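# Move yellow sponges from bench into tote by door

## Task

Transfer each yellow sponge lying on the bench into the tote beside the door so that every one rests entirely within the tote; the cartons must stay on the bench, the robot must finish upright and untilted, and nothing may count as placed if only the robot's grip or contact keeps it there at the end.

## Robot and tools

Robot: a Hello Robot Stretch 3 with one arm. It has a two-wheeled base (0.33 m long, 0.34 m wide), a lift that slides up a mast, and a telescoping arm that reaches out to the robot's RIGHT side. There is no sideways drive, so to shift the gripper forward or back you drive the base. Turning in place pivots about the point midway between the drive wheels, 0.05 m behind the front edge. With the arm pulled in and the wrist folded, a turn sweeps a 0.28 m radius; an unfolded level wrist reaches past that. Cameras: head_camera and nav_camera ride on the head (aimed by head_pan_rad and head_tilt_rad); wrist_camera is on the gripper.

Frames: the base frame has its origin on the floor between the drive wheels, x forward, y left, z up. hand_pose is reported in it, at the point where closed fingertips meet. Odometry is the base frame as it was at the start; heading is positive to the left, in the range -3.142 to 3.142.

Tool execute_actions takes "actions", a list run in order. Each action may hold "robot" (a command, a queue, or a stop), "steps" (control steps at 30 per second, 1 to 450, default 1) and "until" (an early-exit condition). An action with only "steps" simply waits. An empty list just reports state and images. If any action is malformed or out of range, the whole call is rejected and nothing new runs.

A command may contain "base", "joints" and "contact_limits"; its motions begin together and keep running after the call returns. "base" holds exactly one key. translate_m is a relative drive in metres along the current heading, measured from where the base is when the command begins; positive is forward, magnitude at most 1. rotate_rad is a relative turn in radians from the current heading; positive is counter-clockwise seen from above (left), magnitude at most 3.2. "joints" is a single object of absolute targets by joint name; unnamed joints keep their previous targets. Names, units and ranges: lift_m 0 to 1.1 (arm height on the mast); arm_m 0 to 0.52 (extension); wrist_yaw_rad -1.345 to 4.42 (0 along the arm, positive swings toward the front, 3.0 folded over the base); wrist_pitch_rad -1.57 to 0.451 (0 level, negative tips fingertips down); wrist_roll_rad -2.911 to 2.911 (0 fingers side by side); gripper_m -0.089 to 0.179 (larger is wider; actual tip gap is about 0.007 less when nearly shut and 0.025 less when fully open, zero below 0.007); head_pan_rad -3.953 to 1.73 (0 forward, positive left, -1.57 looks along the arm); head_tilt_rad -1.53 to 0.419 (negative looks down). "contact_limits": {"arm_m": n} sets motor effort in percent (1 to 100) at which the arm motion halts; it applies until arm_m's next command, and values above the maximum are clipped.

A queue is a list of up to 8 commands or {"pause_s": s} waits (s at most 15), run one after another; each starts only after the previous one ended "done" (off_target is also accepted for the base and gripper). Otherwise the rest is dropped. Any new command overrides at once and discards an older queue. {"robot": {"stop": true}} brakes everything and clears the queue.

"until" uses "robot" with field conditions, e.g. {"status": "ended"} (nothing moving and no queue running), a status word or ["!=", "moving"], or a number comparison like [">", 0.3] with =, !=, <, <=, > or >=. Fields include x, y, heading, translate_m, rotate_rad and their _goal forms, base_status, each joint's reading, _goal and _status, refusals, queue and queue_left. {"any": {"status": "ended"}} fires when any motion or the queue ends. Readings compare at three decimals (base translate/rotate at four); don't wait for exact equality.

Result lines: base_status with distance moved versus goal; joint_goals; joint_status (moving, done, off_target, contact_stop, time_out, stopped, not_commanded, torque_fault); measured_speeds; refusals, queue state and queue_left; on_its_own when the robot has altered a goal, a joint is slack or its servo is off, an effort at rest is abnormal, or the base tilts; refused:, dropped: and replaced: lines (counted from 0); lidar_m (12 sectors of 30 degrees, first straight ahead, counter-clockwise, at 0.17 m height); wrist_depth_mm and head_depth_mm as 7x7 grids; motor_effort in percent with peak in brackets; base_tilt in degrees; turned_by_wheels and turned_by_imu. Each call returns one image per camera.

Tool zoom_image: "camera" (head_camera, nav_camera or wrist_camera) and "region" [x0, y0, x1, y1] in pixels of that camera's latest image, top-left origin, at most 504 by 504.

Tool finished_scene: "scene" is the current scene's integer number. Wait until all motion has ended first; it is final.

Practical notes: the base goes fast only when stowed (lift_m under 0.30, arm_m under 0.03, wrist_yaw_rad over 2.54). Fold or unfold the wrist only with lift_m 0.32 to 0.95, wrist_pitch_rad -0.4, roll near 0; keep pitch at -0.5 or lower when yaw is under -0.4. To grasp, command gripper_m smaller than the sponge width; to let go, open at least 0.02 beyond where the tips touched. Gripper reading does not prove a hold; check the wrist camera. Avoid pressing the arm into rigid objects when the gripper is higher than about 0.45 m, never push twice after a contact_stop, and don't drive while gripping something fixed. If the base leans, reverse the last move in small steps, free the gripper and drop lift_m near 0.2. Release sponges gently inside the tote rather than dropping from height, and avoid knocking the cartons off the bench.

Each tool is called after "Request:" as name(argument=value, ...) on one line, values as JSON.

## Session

Request:
execute_actions(actions=[{"robot":{"joints":{"head_tilt_rad":-0.6}},"steps":90,"until":{"robot":{"status":"ended"}}}])

Scene clock: 0.93 s.
robot.base_odometry: x=+0.000 y=+0.000 heading=+0.000 (m, m, rad; robot's odometry frame)
robot.turned_by_wheels: +0.000 (rad since the last result)
robot.turned_by_imu: +0.000 (rad since the last result)
robot.base_tilt: forward=-1.1 right=+1.8 (deg)
robot.lidar_m: 1.32 1.31 1.45 1.66 1.78 2.17 0.93 0.91 1.02 2.43 2.44 1.59
robot.head_depth_mm: 1795 1977 1531 2250 1848 1481 1230 / 1747 1876 1476 1672 1811 1472 1232 / 1687 1807 1413 1601 1785 1469 1227 / 1646 1776 1376 1535 1704 1459 1222 / 1614 1725 1356 1475 1654 1472 1232 / 1581 1678 1301 1430 1645 1456 1219 / 1525 1651 1262 1379 1555 1452 1216
robot.base_status: not_commanded
robot.joint_positions: lift_m=+0.580 arm_m=+0.002 wrist_yaw_rad=+3.056 wrist_pitch_rad=-0.486 wrist_roll_rad=-0.001 gripper_m=+0.037 head_pan_rad=+0.001 head_tilt_rad=-0.592
robot.joint_goals: lift_m=+0.580 arm_m=+0.002 wrist_yaw_rad=+3.056 wrist_pitch_rad=-0.486 wrist_roll_rad=-0.001 gripper_m=+0.037 head_pan_rad=+0.001 head_tilt_rad=-0.600
robot.joint_status: lift_m=not_commanded arm_m=not_commanded wrist_yaw_rad=not_commanded wrist_pitch_rad=not_commanded wrist_roll_rad=not_commanded gripper_m=not_commanded head_pan_rad=not_commanded head_tilt_rad=done
robot.measured_speeds: translate_m=+0.000 rotate_rad=+0.000 lift_m=+0.000 arm_m=+0.000 wrist_yaw_rad=+0.000 wrist_pitch_rad=+0.000 wrist_roll_rad=+0.000 head_pan_rad=+0.000 head_tilt_rad=+0.000
robot: refusals=0 queue=done queue_left=0
robot.motor_effort: left_wheel=+0(0) right_wheel=+0(0) lift_m=+33(33) arm_m=+0(1) wrist_yaw_rad=+0(0) wrist_pitch_rad=+5(4) wrist_roll_rad=+0(0) gripper_m=+0(0) head_pan_rad=+1(0) head_tilt_rad=-2(21) (%)
robot.hand_pose: x=-0.0028 y=+0.0681 z=+0.5779 quat_wxyz=(+0.200, +0.692, +0.141, +0.679) (m; robot's base frame)
robot.wrist_depth_mm: - - - - - - - / - - - - - - - / - - - - - - - / - - - - - - - / 940 940 - 936 966 967 984 / 791 786 - 802 853 826 842 / 692 704 690 716 726 730 738
pictures: head_camera (sideways: a quarter turn clockwise sets it upright), nav_camera (sideways: a quarter turn counterclockwise sets it upright), wrist_camera
Images, in order (width x height): head_camera 896x504, nav_camera 672x504, wrist_camera 644x364.

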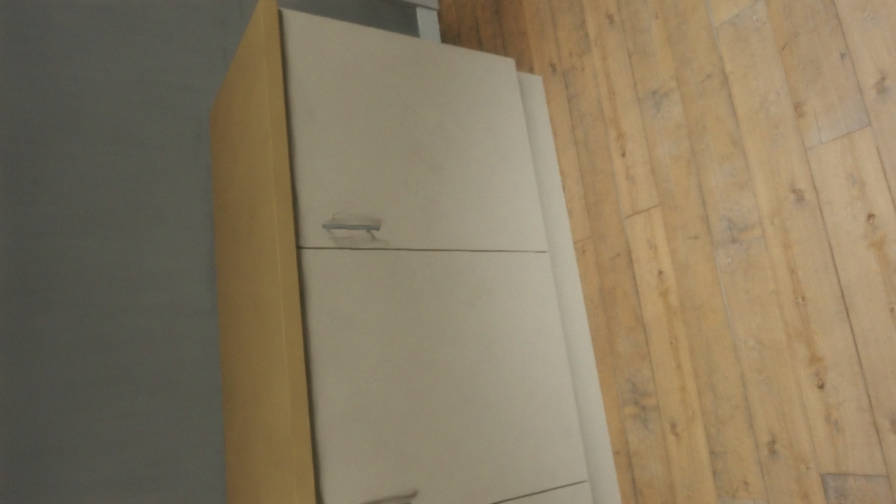

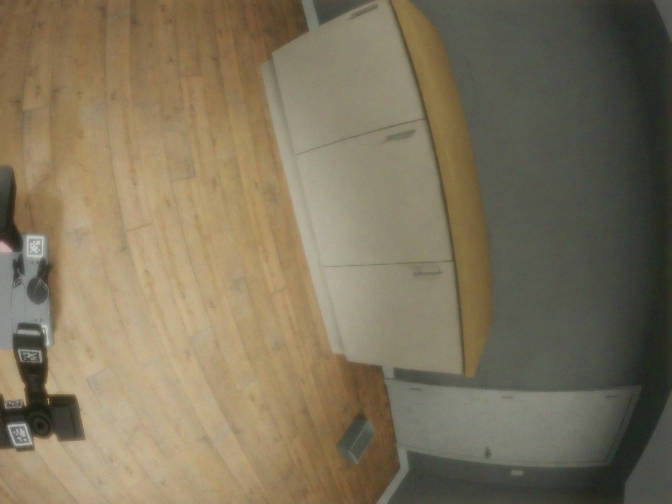

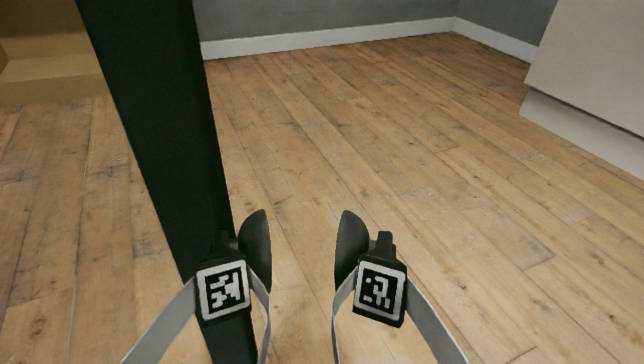

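Request:
execute_actions(actions=[{"robot":{"base":{"rotate_rad":-2.5},"joints":{"lift_m":0.95,"wrist_yaw_rad":2.6,"wrist_pitch_rad":-0.4}},"steps":300,"until":{"robot":{"heading":["<",-0.62]}}}])

Request:
execute_actions(actions=[{"steps":300,"until":{"robot":{"status":"ended"}}}])

Scene clock: 2.70 s.
robot.base_odometry: x=+0.000 y=+0.000 heading=-0.635 (m, m, rad; robot's odometry frame)
robot.turned_by_wheels: -0.635 (rad since the last result)
robot.turned_by_imu: -0.644 (rad since the last result)
robot.base_tilt: forward=-3.5 right=+2.2 (deg)
robot.lidar_m: 2.47 1.34 1.31 1.39 1.99 1.66 1.78 1.86 0.91 0.98 1.44 2.42
robot.head_depth_mm: 2422 2642 2704 2457 1859 1476 1233 / 2607 2828 3028 2441 1841 1480 1225 / 2751 3046 3283 2435 1815 1475 1222 / 2530 2806 3085 2322 1832 1474 1227 / 2277 2488 2728 2424 1827 1470 1223 / 2032 2230 2434 2302 1827 1458 1218 / 1878 1995 1478 1625 1745 1462 1218
robot.base_status: moving (rotate_rad -0.6355 of -2.5000)
robot.joint_positions: lift_m=+0.696 arm_m=+0.002 wrist_yaw_rad=+2.602 wrist_pitch_rad=-0.419 wrist_roll_rad=-0.001 gripper_m=+0.037 head_pan_rad=+0.001 head_tilt_rad=-0.592
robot.joint_goals: lift_m=+0.950 arm_m=+0.002 wrist_yaw_rad=+2.600 wrist_pitch_rad=-0.400 wrist_roll_rad=-0.001 gripper_m=+0.037 head_pan_rad=+0.001 head_tilt_rad=-0.600
robot.joint_status: lift_m=moving arm_m=not_commanded wrist_yaw_rad=moving wrist_pitch_rad=moving wrist_roll_rad=not_commanded gripper_m=not_commanded head_pan_rad=not_commanded head_tilt_rad=done
robot.measured_speeds: translate_m=+0.000 rotate_rad=-0.634 lift_m=+0.110 arm_m=+0.000 wrist_yaw_rad=+0.000 wrist_pitch_rad=+0.000 wrist_roll_rad=+0.000 head_pan_rad=+0.000 head_tilt_rad=+0.000
robot: refusals=0 queue=running queue_left=0
robot.motor_effort: left_wheel=+5(8) right_wheel=-3(7) lift_m=+45(48) arm_m=-1(0) wrist_yaw_rad=-1(0) wrist_pitch_rad=+7(7) wrist_roll_rad=+0(0) gripper_m=+0(0) head_pan_rad=+0(0) head_tilt_rad=-2(2) (%)
robot.hand_pose: x=+0.0941 y=+0.0458 z=+0.7087 quat_wxyz=(+0.327, +0.705, -0.042, +0.628) (m; robot's base frame)
robot.wrist_depth_mm: - - - - - - - / - - - - - - - / - - - - - - - / - - - - - - - / - - - - - - - / 958 - - - - - - / 882 859 835 876 864 900 896
pictures: head_camera (sideways: a quarter turn clockwise sets it upright), nav_camera (sideways: a quarter turn counterclockwise sets it upright), wrist_camera
Images, in order (width x height): head_camera 896x504, nav_camera 672x504, wrist_camera 644x364.

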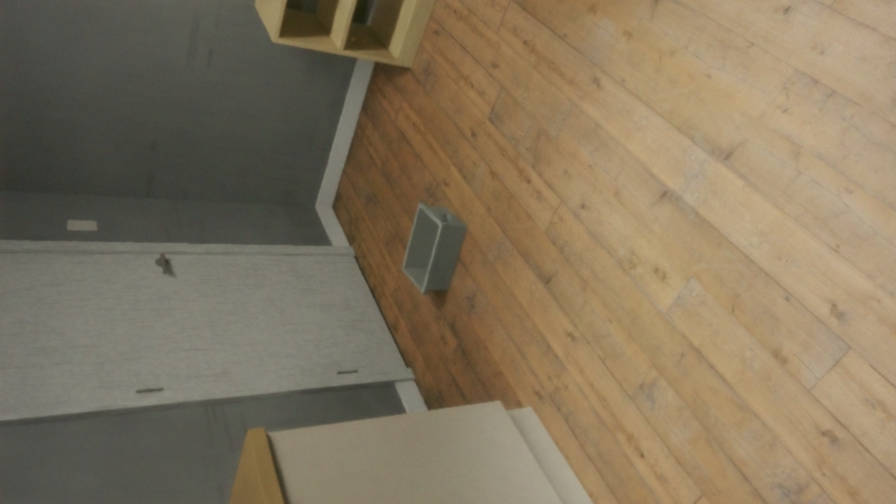

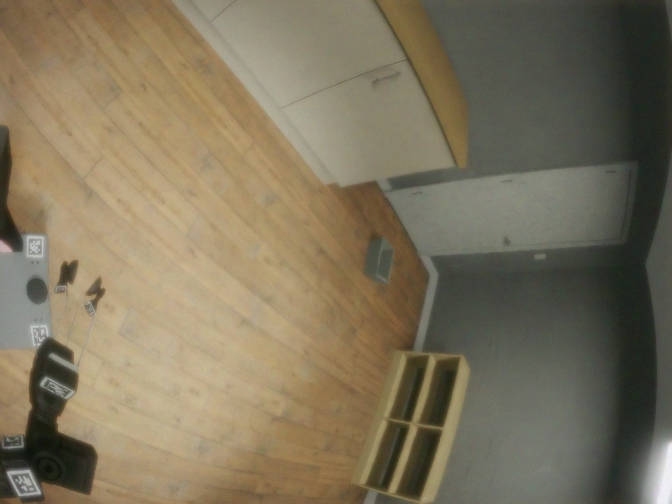

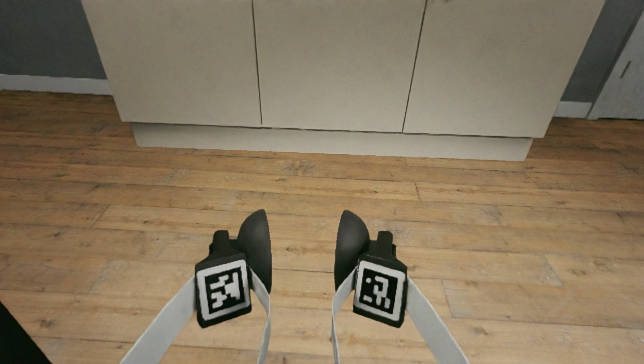

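Scene clock: 6.30 s.
robot.base_odometry: x=+0.000 y=+0.000 heading=-2.500 (m, m, rad; robot's odometry frame)
robot.turned_by_wheels: -1.864 (rad since the last result)
robot.turned_by_imu: -1.891 (rad since the last result)
robot.base_tilt: forward=-1.1 right=+1.8 (deg)
robot.lidar_m: 0.91 1.09 2.42 2.44 1.49 1.31 1.32 2.20 1.66 1.78 2.05 0.91
robot.head_depth_mm: 1444 1553 1090 987 1362 1404 1230 / 1506 1575 1080 1849 1454 1274 1230 / 1547 1131 1077 1926 1512 1341 1229 / 1621 1167 1077 1934 1469 1413 1221 / 1700 1226 1148 1939 1451 1439 1226 / 1767 1272 1137 1918 1528 1473 1223 / 1855 1325 1233 1919 1584 1455 1221
robot.base_status: done (rotate_rad -2.4999 of -2.5000)
robot.joint_positions: lift_m=+0.949 arm_m=+0.002 wrist_yaw_rad=+2.601 wrist_pitch_rad=-0.418 wrist_roll_rad=-0.001 gripper_m=+0.037 head_pan_rad=+0.001 head_tilt_rad=-0.592
robot.joint_goals: lift_m=+0.950 arm_m=+0.002 wrist_yaw_rad=+2.600 wrist_pitch_rad=-0.400 wrist_roll_rad=-0.001 gripper_m=+0.037 head_pan_rad=+0.001 head_tilt_rad=-0.600
robot.joint_status: lift_m=done arm_m=not_commanded wrist_yaw_rad=done wrist_pitch_rad=done wrist_roll_rad=not_commanded gripper_m=not_commanded head_pan_rad=not_commanded head_tilt_rad=done
robot.measured_speeds: translate_m=+0.000 rotate_rad=+0.000 lift_m=+0.000 arm_m=+0.000 wrist_yaw_rad=+0.000 wrist_pitch_rad=+0.000 wrist_roll_rad=+0.000 head_pan_rad=+0.000 head_tilt_rad=+0.000
robot: refusals=0 queue=done queue_left=0
robot.motor_effort: left_wheel=+2(5) right_wheel=-3(4) lift_m=+46(45) arm_m=-1(1) wrist_yaw_rad=-1(1) wrist_pitch_rad=+6(5) wrist_roll_rad=+0(0) gripper_m=+0(0) head_pan_rad=+0(1) head_tilt_rad=-2(2) (%)
robot.hand_pose: x=+0.0942 y=+0.0459 z=+0.9622 quat_wxyz=(+0.326, +0.705, -0.043, +0.628) (m; robot's base frame)
robot.wrist_depth_mm: - - - - - - 901 / - - - - - - - / - - - - - - - / - - - - - - - / - - - - - - - / - - - - - - - / - - - - - - -
pictures: head_camera (sideways: a quarter turn clockwise sets it upright), nav_camera (sideways: a quarter turn counterclockwise sets it upright), wrist_camera
Images, in order (width x height): head_camera 896x504, nav_camera 672x504, wrist_camera 644x364.

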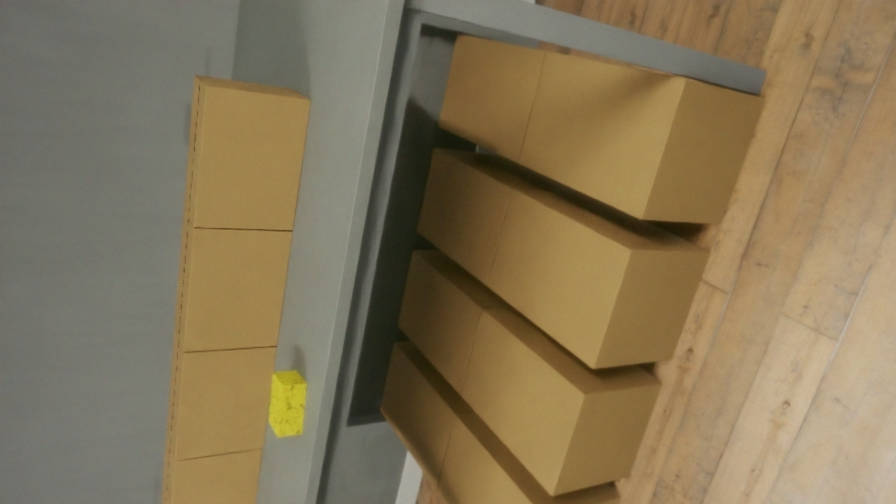

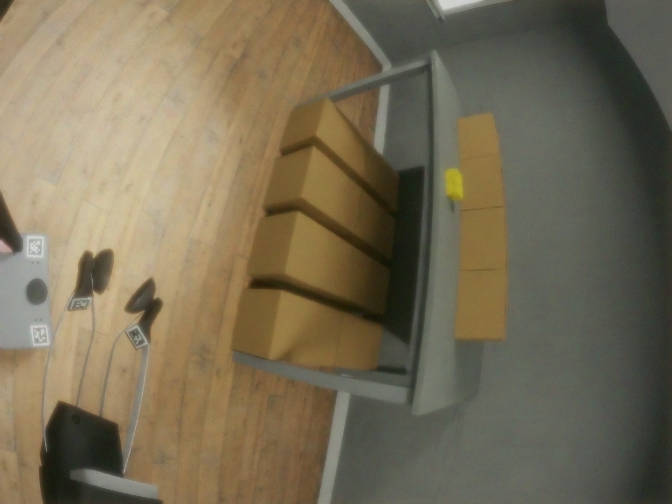

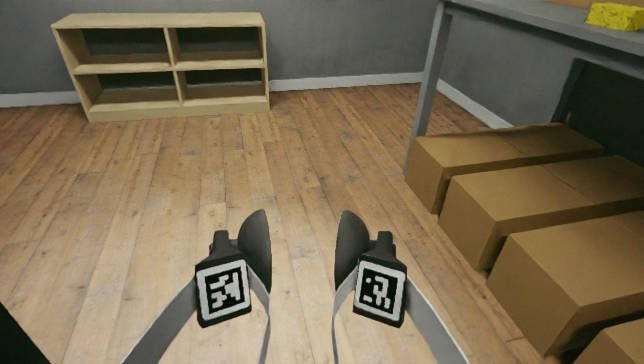

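Request:
execute_actions(actions=[{"robot":[{"base":{"translate_m":0.675},"joints":{"lift_m":1.1,"wrist_yaw_rad":0.9,"wrist_pitch_rad":0.05,"gripper_m":0.15,"arm_m":0.35,"head_pan_rad":-1.3,"head_tilt_rad":-0.7}},{"base":{"rotate_rad":1.2},"joints":{"arm_m":0.52}},{"joints":{"wrist_pitch_rad":-0.5}}],"steps":450,"until":{"robot":{"status":"ended"}}}])

Scene clock: 19.03 s.
robot.base_odometry: x=-0.541 y=-0.404 heading=-1.300 (m, m, rad; robot's odometry frame)
robot.turned_by_wheels: +1.200 (rad since the last result)
robot.turned_by_imu: +1.219 (rad since the last result)
robot.base_tilt: forward=-1.1 right=+1.9 (deg)
robot.lidar_m: 0.88 2.39 2.09 1.96 2.00 2.02 1.88 1.77 0.28 0.26 0.29 0.36
robot.head_depth_mm: 907 1047 488 552 486 401 907 / 960 1054 505 556 485 401 927 / 985 1067 517 572 485 421 925 / 1016 1096 533 591 485 432 985 / 1043 1139 554 602 485 1007 922 / 1079 1153 577 614 485 1036 924 / 1113 1193 601 613 484 1084 971
robot.base_status: done (rotate_rad +1.1999 of +1.2000)
robot.joint_positions: lift_m=+1.099 arm_m=+0.520 wrist_yaw_rad=+0.900 wrist_pitch_rad=-0.512 wrist_roll_rad=-0.001 gripper_m=+0.150 head_pan_rad=-1.293 head_tilt_rad=-0.691
robot.joint_goals: lift_m=+1.100 arm_m=+0.520 wrist_yaw_rad=+0.900 wrist_pitch_rad=-0.500 wrist_roll_rad=-0.001 gripper_m=+0.150 head_pan_rad=-1.300 head_tilt_rad=-0.700
robot.joint_status: lift_m=done arm_m=done wrist_yaw_rad=done wrist_pitch_rad=done wrist_roll_rad=not_commanded gripper_m=done head_pan_rad=done head_tilt_rad=done
robot.measured_speeds: translate_m=+0.000 rotate_rad=+0.000 lift_m=+0.000 arm_m=+0.000 wrist_yaw_rad=+0.000 wrist_pitch_rad=+0.000 wrist_roll_rad=+0.000 head_pan_rad=+0.000 head_tilt_rad=+0.000
robot: refusals=0 queue=done queue_left=0
robot.motor_effort: left_wheel=-2(7) right_wheel=+2(8) lift_m=+46(48) arm_m=+2(2) wrist_yaw_rad=+0(2) wrist_pitch_rad=+4(8) wrist_roll_rad=+0(0) gripper_m=+0(84) head_pan_rad=-2(33) head_tilt_rad=-2(9) (%)
robot.hand_pose: x=+0.1442 y=-0.7965 z=+1.0917 quat_wxyz=(+0.694, +0.459, -0.538, +0.136) (m; robot's base frame)
robot.wrist_depth_mm: 916 942 832 641 501 407 350 / 681 700 709 673 535 433 362 / 543 549 561 572 554 465 387 / 450 455 461 463 468 459 409 / 389 404 395 397 398 423 407 / 348 341 341 329 350 - 356 / 287 302 265 273 310 308 318
pictures: head_camera (sideways: a quarter turn clockwise sets it upright), nav_camera (sideways: a quarter turn counterclockwise sets it upright), wrist_camera
Images, in order (width x height): head_camera 896x504, nav_camera 672x504, wrist_camera 644x364.

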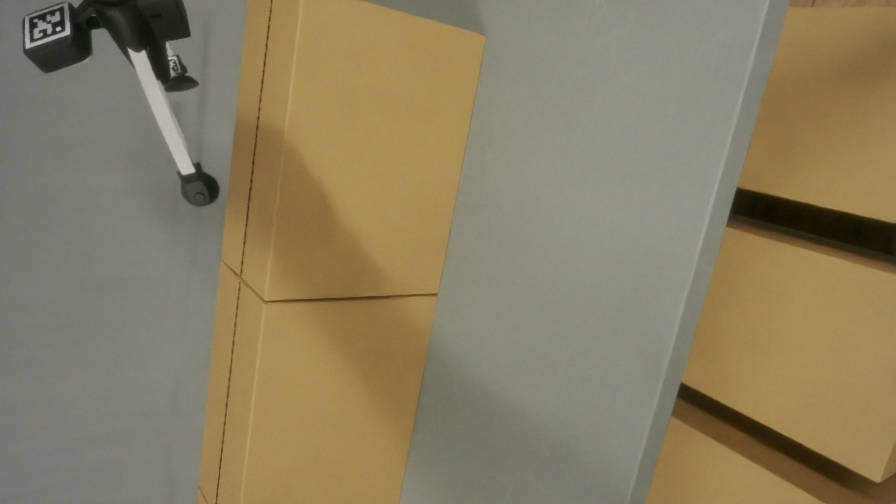

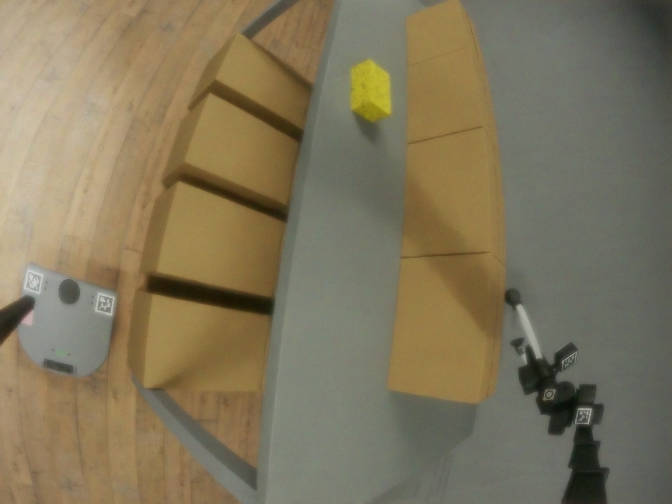

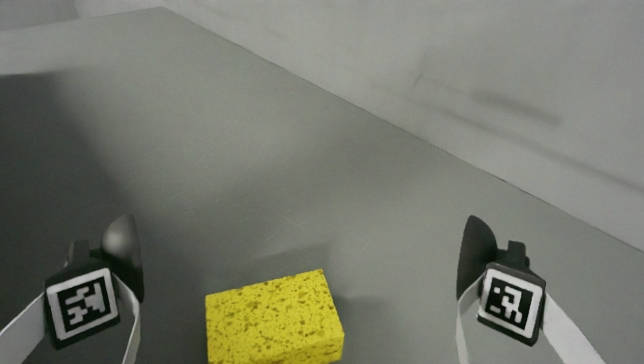

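Request:
execute_actions(actions=[{"robot":{"base":{"translate_m":0.27},"joints":{"wrist_yaw_rad":1.35,"wrist_pitch_rad":-0.4}},"steps":36}])

Request:
execute_actions(actions=[{"robot":{"joints":{"wrist_yaw_rad":-0.42,"wrist_pitch_rad":-0.85,"lift_m":1.07}},"steps":450,"until":{"robot":{"status":"ended"}}}])

Scene clock: 20.93 s.
robot.base_odometry: x=-0.518 y=-0.488 heading=-1.300 (m, m, rad; robot's odometry frame)
robot.turned_by_wheels: +0.000 (rad since the last result)
robot.turned_by_imu: +0.000 (rad since the last result)
robot.base_tilt: forward=-1.7 right=+1.3 (deg)
robot.lidar_m: 0.86 2.32 2.09 1.97 2.01 2.11 1.97 0.39 0.27 0.26 0.27 0.35
robot.head_depth_mm: 900 1040 488 542 486 401 904 / 957 1052 499 552 486 400 925 / 981 1078 517 570 485 411 1100 / 1012 1086 530 585 485 421 923 / 1041 1132 549 598 484 1007 925 / 1076 1150 573 613 483 1056 963 / 1108 1191 595 614 483 1059 943
robot.base_status: moving (translate_m +0.0869 of +0.2700)
robot.joint_positions: lift_m=+1.099 arm_m=+0.520 wrist_yaw_rad=+1.348 wrist_pitch_rad=-0.419 wrist_roll_rad=-0.001 gripper_m=+0.150 head_pan_rad=-1.293 head_tilt_rad=-0.691
robot.joint_goals: lift_m=+1.100 arm_m=+0.520 wrist_yaw_rad=+1.350 wrist_pitch_rad=-0.400 wrist_roll_rad=-0.001 gripper_m=+0.150 head_pan_rad=-1.300 head_tilt_rad=-0.700
robot.joint_status: lift_m=done arm_m=done wrist_yaw_rad=done wrist_pitch_rad=done wrist_roll_rad=not_commanded gripper_m=done head_pan_rad=done head_tilt_rad=done
robot.measured_speeds: translate_m=+0.100 rotate_rad=+0.000 lift_m=+0.000 arm_m=+0.000 wrist_yaw_rad=+0.000 wrist_pitch_rad=+0.000 wrist_roll_rad=+0.000 head_pan_rad=+0.000 head_tilt_rad=+0.000
robot: refusals=0 queue=running queue_left=0
robot.motor_effort: left_wheel=+0(2) right_wheel=+4(8) lift_m=+46(46) arm_m=+3(2) wrist_yaw_rad=+1(2) wrist_pitch_rad=+7(8) wrist_roll_rad=+0(0) gripper_m=+0(1) head_pan_rad=-3(3) head_tilt_rad=-3(2) (%)
robot.hand_pose: x=+0.1974 y=-0.7143 z=+1.1119 quat_wxyz=(+0.633, +0.546, -0.448, +0.317) (m; robot's base frame)
robot.wrist_depth_mm: - 600 - - 837 589 446 / 406 414 925 933 827 618 462 / 282 314 682 684 701 621 473 / 225 245 541 543 564 552 485 / 187 259 441 451 453 479 458 / - 271 381 381 387 - 396 / - 215 330 331 336 332 344
pictures: head_camera (sideways: a quarter turn clockwise sets it upright), nav_camera (sideways: a quarter turn counterclockwise sets it upright), wrist_camera
Images, in order (width x height): head_camera 896x504, nav_camera 672x504, wrist_camera 644x364.

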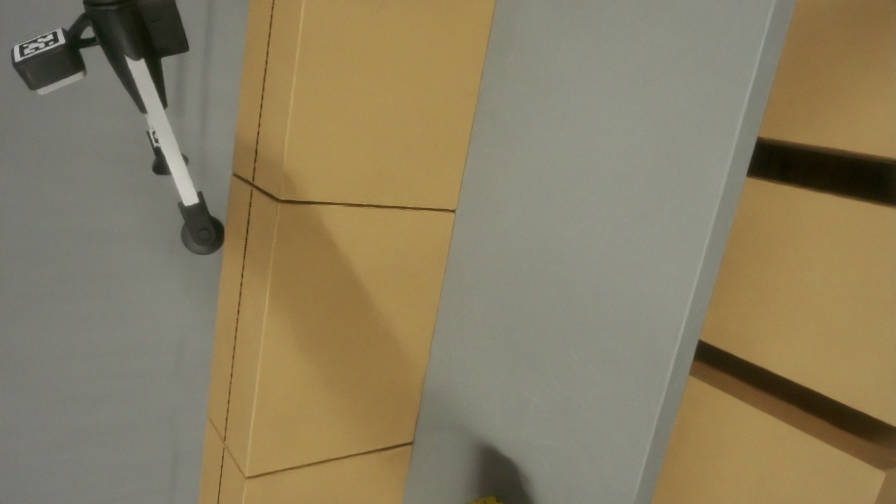

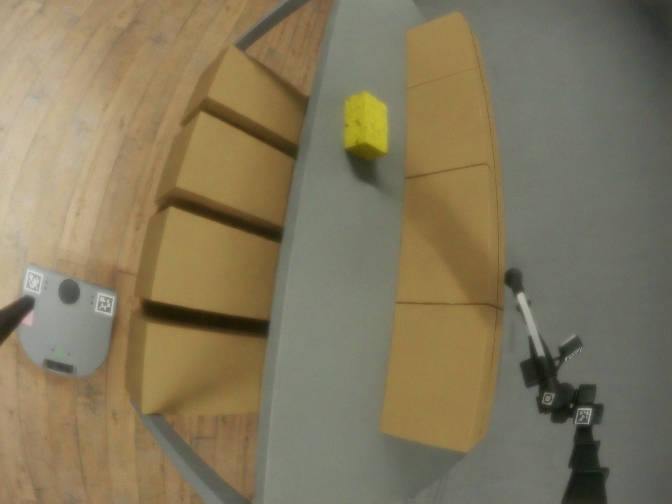

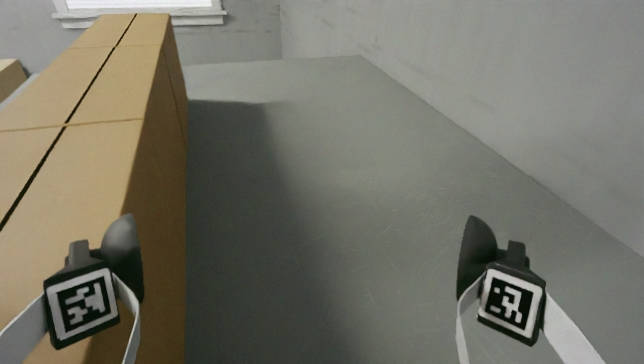

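Scene clock: 23.77 s.
robot.base_odometry: x=-0.469 y=-0.664 heading=-1.300 (m, m, rad; robot's odometry frame)
robot.turned_by_wheels: +0.000 (rad since the last result)
robot.turned_by_imu: +0.000 (rad since the last result)
robot.base_tilt: forward=-1.0 right=+1.8 (deg)
robot.lidar_m: 0.84 2.15 2.73 1.98 2.03 2.28 2.15 0.37 0.26 0.25 0.26 0.34
robot.head_depth_mm: 927 1014 484 530 486 401 944 / 946 1037 491 552 486 401 905 / 970 1071 509 563 486 411 924 / 1001 1088 518 574 484 422 947 / 1032 1118 540 592 457 432 966 / 1067 1154 559 612 457 1010 925 / 1105 1180 584 612 469 1072 923
robot.base_status: done (translate_m +0.2700 of +0.2700)
robot.joint_positions: lift_m=+1.071 arm_m=+0.520 wrist_yaw_rad=-0.418 wrist_pitch_rad=-0.857 wrist_roll_rad=+0.002 gripper_m=+0.150 head_pan_rad=-1.293 head_tilt_rad=-0.691
robot.joint_goals: lift_m=+1.070 arm_m=+0.520 wrist_yaw_rad=-0.420 wrist_pitch_rad=-0.850 wrist_roll_rad=+0.002 gripper_m=+0.150 head_pan_rad=-1.300 head_tilt_rad=-0.700
robot.joint_status: lift_m=done arm_m=done wrist_yaw_rad=done wrist_pitch_rad=done wrist_roll_rad=not_commanded gripper_m=done head_pan_rad=done head_tilt_rad=done
robot.measured_speeds: translate_m=+0.000 rotate_rad=+0.000 lift_m=+0.000 arm_m=+0.000 wrist_yaw_rad=+0.000 wrist_pitch_rad=+0.000 wrist_roll_rad=+0.000 head_pan_rad=+0.000 head_tilt_rad=+0.000
robot: refusals=0 queue=done queue_left=0
robot.motor_effort: left_wheel=-2(3) right_wheel=+2(5) lift_m=+17(41) arm_m=+1(2) wrist_yaw_rad=-1(2) wrist_pitch_rad=+3(6) wrist_roll_rad=-1(5) gripper_m=+0(0) head_pan_rad=-3(4) head_tilt_rad=-2(2) (%)
robot.hand_pose: x=-0.0823 y=-0.8013 z=+0.9998 quat_wxyz=(+0.568, +0.154, -0.690, -0.422) (m; robot's base frame)
robot.wrist_depth_mm: 352 359 360 370 378 382 388 / 322 323 328 331 335 345 341 / 291 291 297 301 307 307 312 / 268 271 272 276 281 281 287 / 246 252 247 209 258 265 264 / - 233 231 192 239 - 243 / 209 216 216 179 222 221 228
pictures: head_camera (sideways: a quarter turn clockwise sets it upright), nav_camera (sideways: a quarter turn counterclockwise sets it upright), wrist_camera
Images, in order (width x height): head_camera 896x504, nav_camera 672x504, wrist_camera 644x364.

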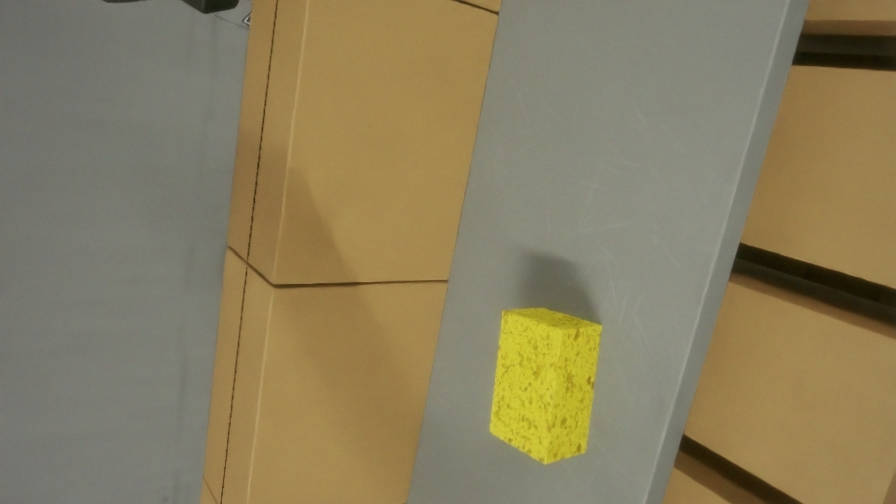

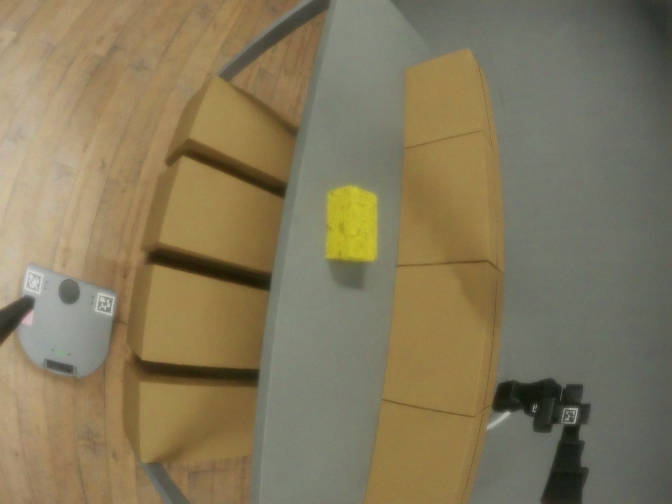

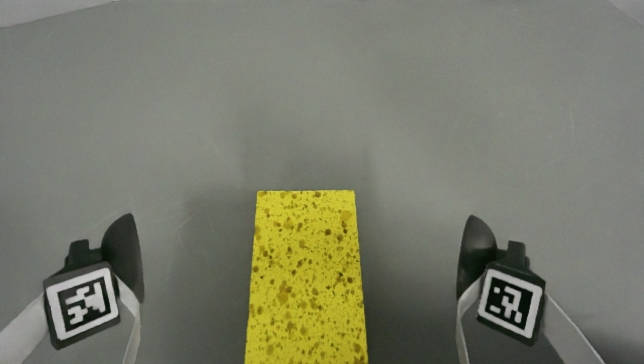

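Request:
execute_actions(actions=[{"robot":[{"joints":{"lift_m":1.01}},{"joints":{"gripper_m":0.03}},{"joints":{"lift_m":1.1}},{"joints":{"wrist_yaw_rad":0.3,"wrist_pitch_rad":0.1}},{"base":{"rotate_rad":0.4},"joints":{"arm_m":0.3}},{"base":{"translate_m":0.25},"joints":{"arm_m":0,"wrist_yaw_rad":1.5}}],"steps":450,"until":{"robot":{"status":"ended"}}}])

Scene clock: 36.83 s.
robot.base_odometry: x=-0.313 y=-0.860 heading=-0.900 (m, m, rad; robot's odometry frame)
robot.turned_by_wheels: +0.400 (rad since the last result)
robot.turned_by_imu: +0.409 (rad since the last result)
robot.base_tilt: forward=-1.1 right=+1.8 (deg)
robot.lidar_m: 1.71 2.26 1.90 1.91 2.29 2.38 0.59 0.37 0.34 0.34 0.42 2.09
robot.head_depth_mm: 1086 1126 588 - 458 1031 922 / 1163 688 618 - 485 1086 923 / - - - - - 1172 923 / - - - - - 1084 1063 / - 1753 - - 1565 1085 1116 / - 1937 - - 1044 1151 1165 / 1836 2050 - 1874 1612 1367 1170
robot.base_status: done (translate_m +0.2500 of +0.2500)
robot.joint_positions: lift_m=+1.099 arm_m=+0.002 wrist_yaw_rad=+1.500 wrist_pitch_rad=+0.078 wrist_roll_rad=+0.002 gripper_m=+0.031 head_pan_rad=-1.293 head_tilt_rad=-0.692
robot.joint_goals: lift_m=+1.100 arm_m=+0.000 wrist_yaw_rad=+1.500 wrist_pitch_rad=+0.100 wrist_roll_rad=+0.002 gripper_m=+0.030 head_pan_rad=-1.300 head_tilt_rad=-0.700
robot.joint_status: lift_m=done arm_m=done wrist_yaw_rad=done wrist_pitch_rad=done wrist_roll_rad=not_commanded gripper_m=done head_pan_rad=done head_tilt_rad=done
robot.measured_speeds: translate_m=+0.000 rotate_rad=+0.000 lift_m=+0.000 arm_m=+0.000 wrist_yaw_rad=+0.000 wrist_pitch_rad=+0.000 wrist_roll_rad=+0.000 head_pan_rad=+0.000 head_tilt_rad=+0.000
robot: refusals=0 queue=done queue_left=0
robot.motor_effort: left_wheel=-2(11) right_wheel=+1(9) lift_m=+46(50) arm_m=-3(4) wrist_yaw_rad=+0(3) wrist_pitch_rad=+8(8) wrist_roll_rad=-1(1) gripper_m=-16(90) head_pan_rad=-3(2) head_tilt_rad=-2(2) (%)
robot.hand_pose: x=+0.2353 y=-0.1649 z=+1.2340 quat_wxyz=(+0.498, +0.462, -0.536, +0.501) (m; robot's base frame)
robot.wrist_depth_mm: - - - - - - - / - - - - - - - / - - - - - - - / - - - 154 - - - / - - 142 142 - - - / - - 131 132 - - - / - - 124 123 - - -
pictures: head_camera (sideways: a quarter turn clockwise sets it upright), nav_camera (sideways: a quarter turn counterclockwise sets it upright), wrist_camera
Images, in order (width x height): head_camera 896x504, nav_camera 672x504, wrist_camera 644x364.

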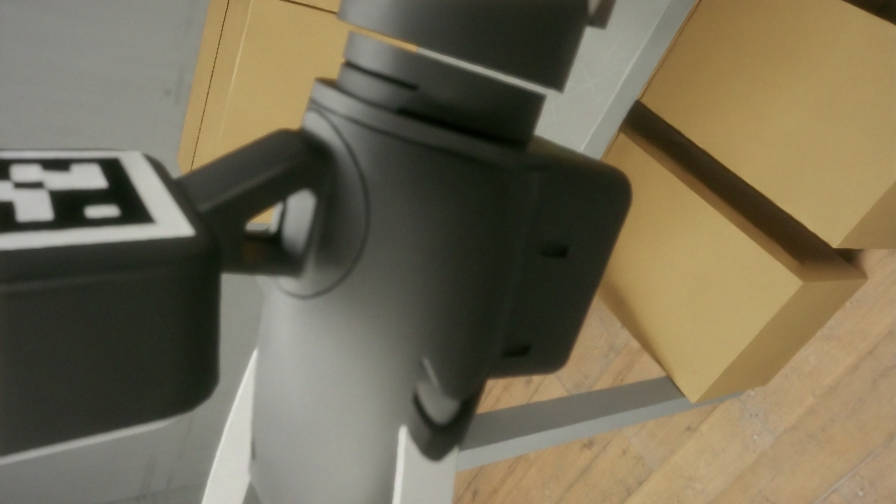

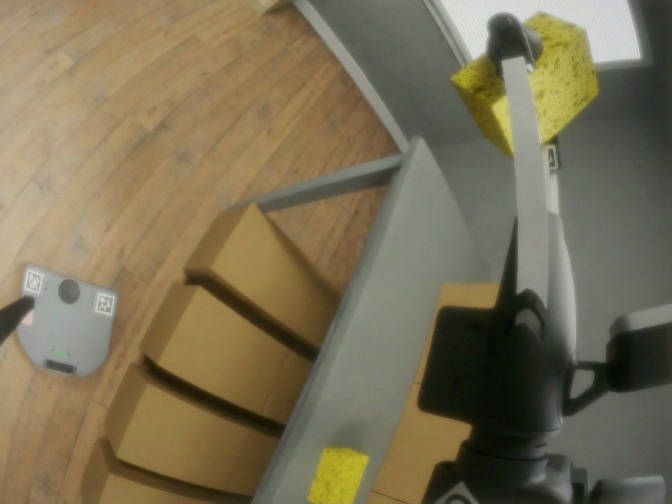

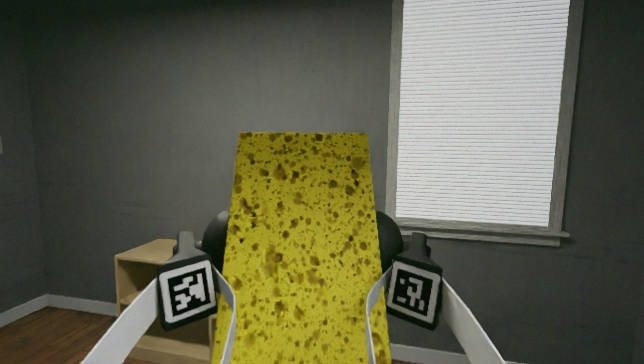

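Request:
execute_actions(actions=[{"robot":{"base":{"rotate_rad":0.74},"joints":{"lift_m":0.29,"wrist_pitch_rad":-0.3,"head_tilt_rad":-1,"head_pan_rad":-1.57}},"steps":450,"until":{"robot":{"base_status":"done"}}},{"robot":{"base":{"translate_m":1},"joints":{"wrist_yaw_rad":2.6}},"steps":450,"until":{"robot":{"translate_m":[">",0.6]}}},{"robot":[{"base":{"translate_m":1}},{"base":{"rotate_rad":1.41}},{"joints":{"arm_m":0.24,"wrist_yaw_rad":0.72}},{"joints":{"wrist_pitch_rad":-0.9}}],"steps":450,"until":{"robot":{"status":"ended"}}}])

Scene clock: 56.17 s.
robot.base_odometry: x=+1.273 y=-1.116 heading=+1.250 (m, m, rad; robot's odometry frame)
robot.turned_by_wheels: +2.150 (rad since the last result)
robot.turned_by_imu: +2.182 (rad since the last result)
robot.base_tilt: forward=-1.1 right=+1.7 (deg)
robot.lidar_m: 0.69 1.25 3.21 1.91 1.86 2.17 1.11 0.97 1.38 1.13 1.04 0.81
robot.head_depth_mm: 1417 1673 1776 1546 1362 1204 1073 / 1300 1584 1787 1546 1361 1196 1114 / 1189 1410 1704 1553 1416 1205 - / 1108 1314 1588 1554 1315 1186 1117 / 1038 1217 1452 1551 1312 1217 1086 / 972 1129 1340 1527 1369 1217 1090 / 922 1051 1231 1465 1366 1219 1088
robot.base_status: done (rotate_rad +1.4099 of +1.4100)
robot.joint_positions: lift_m=+0.291 arm_m=+0.240 wrist_yaw_rad=+0.720 wrist_pitch_rad=-0.907 wrist_roll_rad=+0.001 gripper_m=+0.031 head_pan_rad=-1.563 head_tilt_rad=-0.988
robot.joint_goals: lift_m=+0.290 arm_m=+0.240 wrist_yaw_rad=+0.720 wrist_pitch_rad=-0.900 wrist_roll_rad=+0.001 gripper_m=+0.030 head_pan_rad=-1.570 head_tilt_rad=-1.000
robot.joint_status: lift_m=done arm_m=done wrist_yaw_rad=done wrist_pitch_rad=done wrist_roll_rad=not_commanded gripper_m=done head_pan_rad=done head_tilt_rad=done
robot.measured_speeds: translate_m=+0.000 rotate_rad=+0.000 lift_m=+0.000 arm_m=+0.000 wrist_yaw_rad=+0.000 wrist_pitch_rad=+0.000 wrist_roll_rad=+0.000 head_pan_rad=+0.000 head_tilt_rad=+0.000
robot: refusals=0 queue=done queue_left=0
robot.motor_effort: left_wheel=-2(11) right_wheel=+1(10) lift_m=+17(47) arm_m=+2(2) wrist_yaw_rad=+0(1) wrist_pitch_rad=+3(6) wrist_roll_rad=-1(1) gripper_m=-17(16) head_pan_rad=-2(19) head_tilt_rad=-4(18) (%)
robot.hand_pose: x=+0.0701 y=-0.4892 z=+0.2126 quat_wxyz=(+0.704, +0.514, -0.486, -0.066) (m; robot's base frame)
robot.wrist_depth_mm: 515 524 533 537 548 555 547 / 472 477 486 492 495 506 510 / 430 432 320 328 450 453 462 / 398 404 288 154 362 422 429 / 375 375 143 142 302 391 402 / 354 353 131 132 - 368 371 / 331 326 124 123 233 347 350
pictures: head_camera (sideways: a quarter turn clockwise sets it upright), nav_camera (sideways: a quarter turn counterclockwise sets it upright), wrist_camera
Images, in order (width x height): head_camera 896x504, nav_camera 672x504, wrist_camera 644x364.

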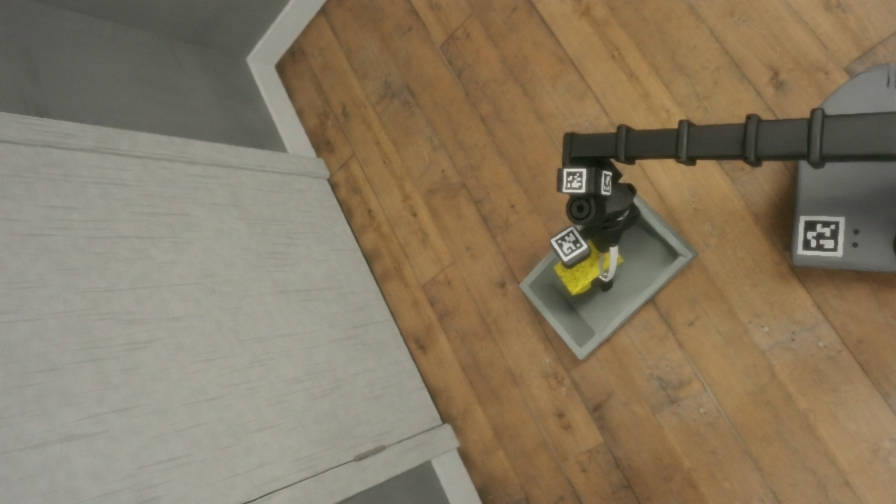

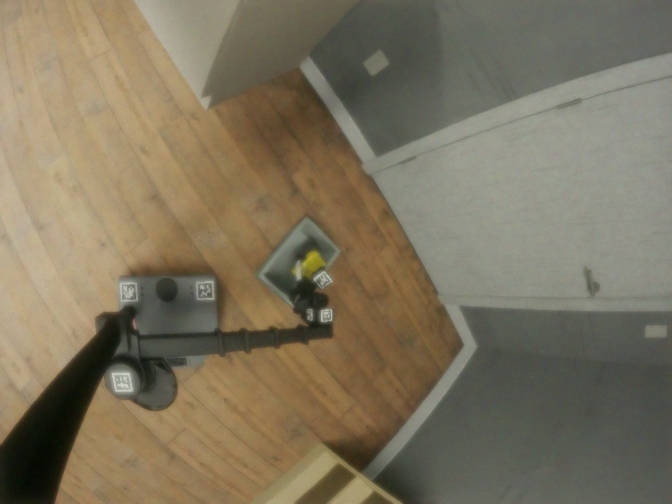

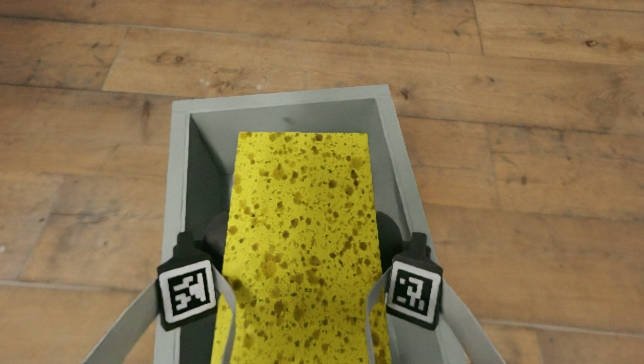

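Request:
execute_actions(actions=[{"robot":[{"base":{"translate_m":0.02},"joints":{"arm_m":0.265,"wrist_yaw_rad":0.8,"lift_m":0.135}},{"joints":{"gripper_m":0.092}},{"joints":{"lift_m":0.27}}],"steps":450,"until":{"robot":{"status":"ended"}}}])

Request:
execute_actions(actions=[{"robot":[{"base":{"rotate_rad":-1.505},"joints":{"arm_m":0,"wrist_yaw_rad":2.6,"wrist_pitch_rad":-0.3,"lift_m":0.29}},{"base":{"translate_m":-1}}],"steps":450,"until":{"robot":{"translate_m":["<",-0.95]}}},{"robot":{"base":{"translate_m":-0.645},"joints":{"lift_m":1.08,"wrist_yaw_rad":1.5,"gripper_m":0.13,"head_tilt_rad":-0.7}},"steps":450,"until":{"robot":{"base_status":"done"}}},{"robot":{"base":{"rotate_rad":-0.995},"joints":{"wrist_pitch_rad":-0.85}},"steps":450,"until":{"robot":{"lift_m":[">",1.05]}}},{"robot":{"joints":{"arm_m":0.39}},"steps":450,"until":{"robot":{"status":"ended"}}}])

Scene clock: 62.53 s.
robot.base_odometry: x=+1.279 y=-1.097 heading=+1.250 (m, m, rad; robot's odometry frame)
robot.turned_by_wheels: +0.000 (rad since the last result)
robot.turned_by_imu: +0.002 (rad since the last result)
robot.base_tilt: forward=-1.2 right=+1.8 (deg)
robot.lidar_m: 0.67 1.22 3.20 1.93 1.88 2.20 1.13 0.99 1.39 1.12 1.04 0.78
robot.head_depth_mm: 1391 1679 1802 1551 1348 1205 1080 / 1280 1580 1774 1557 1357 1200 1112 / 1172 1395 1688 1563 1413 1203 - / 1102 1291 1577 1553 1340 1191 1116 / 1025 1189 1438 1560 1325 1203 1087 / 963 1119 1316 1527 1366 1210 1089 / 909 1043 1221 1481 1369 1211 1082
robot.base_status: done (translate_m +0.0200 of +0.0200)
robot.joint_positions: lift_m=+0.269 arm_m=+0.265 wrist_yaw_rad=+0.799 wrist_pitch_rad=-0.908 wrist_roll_rad=+0.001 gripper_m=+0.092 head_pan_rad=-1.563 head_tilt_rad=-0.988
robot.joint_goals: lift_m=+0.270 arm_m=+0.265 wrist_yaw_rad=+0.800 wrist_pitch_rad=-0.900 wrist_roll_rad=+0.001 gripper_m=+0.092 head_pan_rad=-1.570 head_tilt_rad=-1.000
robot.joint_status: lift_m=done arm_m=done wrist_yaw_rad=done wrist_pitch_rad=done wrist_roll_rad=not_commanded gripper_m=done head_pan_rad=done head_tilt_rad=done
robot.measured_speeds: translate_m=+0.000 rotate_rad=+0.000 lift_m=+0.000 arm_m=+0.000 wrist_yaw_rad=+0.000 wrist_pitch_rad=+0.000 wrist_roll_rad=+0.000 head_pan_rad=+0.000 head_tilt_rad=+0.000
robot: refusals=0 queue=done queue_left=0
robot.motor_effort: left_wheel=-3(5) right_wheel=+1(6) lift_m=+46(48) arm_m=+2(1) wrist_yaw_rad=+1(0) wrist_pitch_rad=+3(3) wrist_roll_rad=-1(1) gripper_m=+0(82) head_pan_rad=-3(3) head_tilt_rad=-4(4) (%)
robot.hand_pose: x=+0.0778 y=-0.5066 z=+0.1913 quat_wxyz=(+0.706, +0.533, -0.465, -0.039) (m; robot's base frame)
robot.wrist_depth_mm: 487 494 495 510 510 517 526 / 439 447 451 460 464 471 473 / 408 412 285 298 309 430 437 / 381 383 338 377 315 400 404 / 356 354 354 363 356 371 377 / 330 339 327 298 341 349 349 / 311 213 310 278 290 323 328
pictures: head_camera (sideways: a quarter turn clockwise sets it upright), nav_camera (sideways: a quarter turn counterclockwise sets it upright), wrist_camera
Images, in order (width x height): head_camera 896x504, nav_camera 672x504, wrist_camera 644x364.

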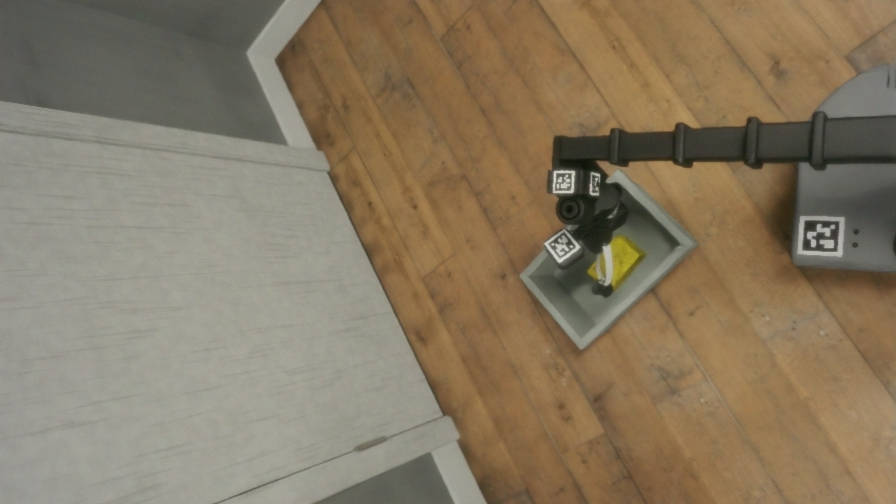

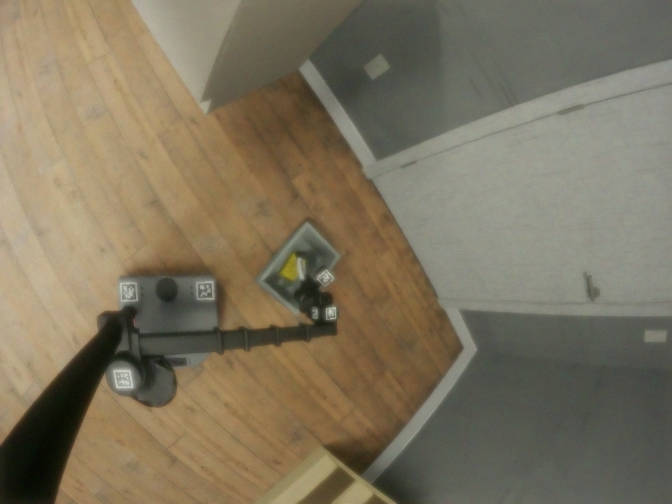

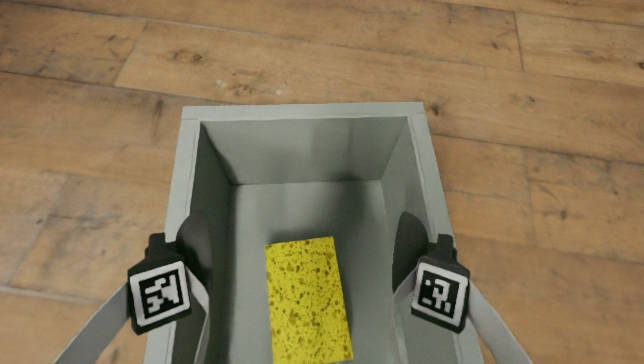

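Scene clock: 80.67 s.
robot.base_odometry: x=-0.270 y=-0.693 heading=-1.250 (m, m, rad; robot's odometry frame)
robot.turned_by_wheels: -2.500 (rad since the last result)
robot.turned_by_imu: -2.532 (rad since the last result)
robot.base_tilt: forward=-1.1 right=+1.7 (deg)
robot.lidar_m: 1.85 2.00 2.51 1.79 1.85 2.31 2.24 0.62 0.45 0.44 0.46 0.66
robot.head_depth_mm: 1118 655 685 603 1228 1086 982 / - 649 691 604 1264 1133 985 / 1117 - 699 603 1230 1078 982 / 1125 651 706 602 1266 1107 1007 / 1135 649 707 572 1259 1104 1095 / 1139 661 706 571 1265 1078 1007 / 1147 666 705 602 1305 1131 1030
robot.base_status: done (rotate_rad -0.9949 of -0.9950)
robot.joint_positions: lift_m=+1.079 arm_m=+0.390 wrist_yaw_rad=+1.500 wrist_pitch_rad=-0.858 wrist_roll_rad=+0.001 gripper_m=+0.130 head_pan_rad=-1.564 head_tilt_rad=-0.704
robot.joint_goals: lift_m=+1.080 arm_m=+0.390 wrist_yaw_rad=+1.500 wrist_pitch_rad=-0.850 wrist_roll_rad=+0.001 gripper_m=+0.130 head_pan_rad=-1.570 head_tilt_rad=-0.700
robot.joint_status: lift_m=done arm_m=done wrist_yaw_rad=done wrist_pitch_rad=done wrist_roll_rad=not_commanded gripper_m=done head_pan_rad=done head_tilt_rad=done
robot.measured_speeds: translate_m=+0.000 rotate_rad=+0.000 lift_m=+0.000 arm_m=+0.000 wrist_yaw_rad=+0.000 wrist_pitch_rad=+0.000 wrist_roll_rad=+0.000 head_pan_rad=+0.000 head_tilt_rad=+0.000
robot: refusals=0 queue=done queue_left=0
robot.motor_effort: left_wheel=+2(11) right_wheel=-2(9) lift_m=+45(48) arm_m=+2(4) wrist_yaw_rad=+0(1) wrist_pitch_rad=+3(8) wrist_roll_rad=-1(1) gripper_m=+0(84) head_pan_rad=-3(2) head_tilt_rad=+2(16) (%)
robot.hand_pose: x=+0.1275 y=-0.5455 z=+1.0085 quat_wxyz=(+0.671, +0.653, -0.270, +0.222) (m; robot's base frame)
robot.wrist_depth_mm: - - 381 382 374 228 163 / - - 340 346 344 233 164 / - - 311 317 317 237 166 / - - 281 289 292 239 167 / - - 219 258 267 232 169 / - - 205 207 248 219 173 / - 228 191 190 230 229 173
pictures: head_camera (sideways: a quarter turn clockwise sets it upright), nav_camera (sideways: a quarter turn counterclockwise sets it upright), wrist_camera
Images, in order (width x height): head_camera 896x504, nav_camera 672x504, wrist_camera 644x364.

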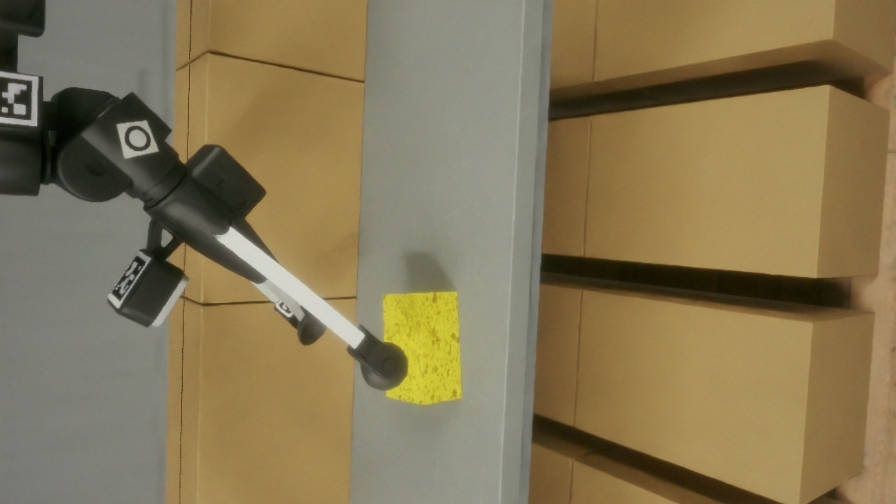

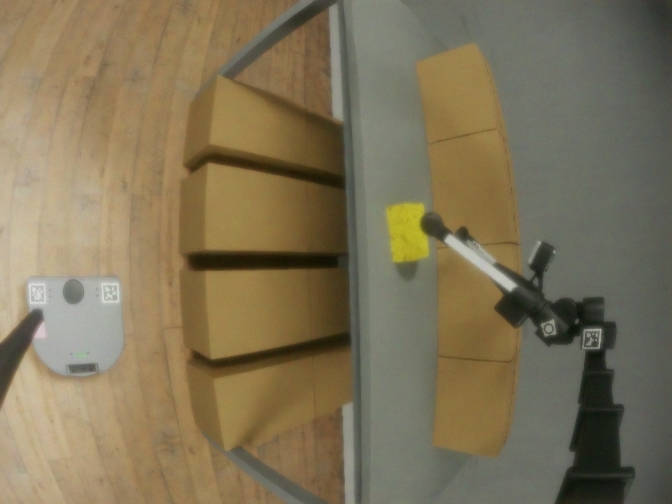

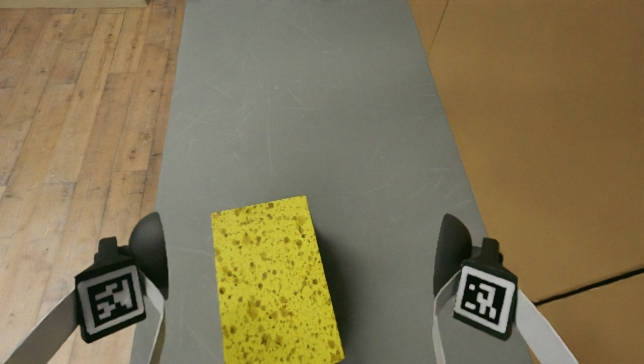

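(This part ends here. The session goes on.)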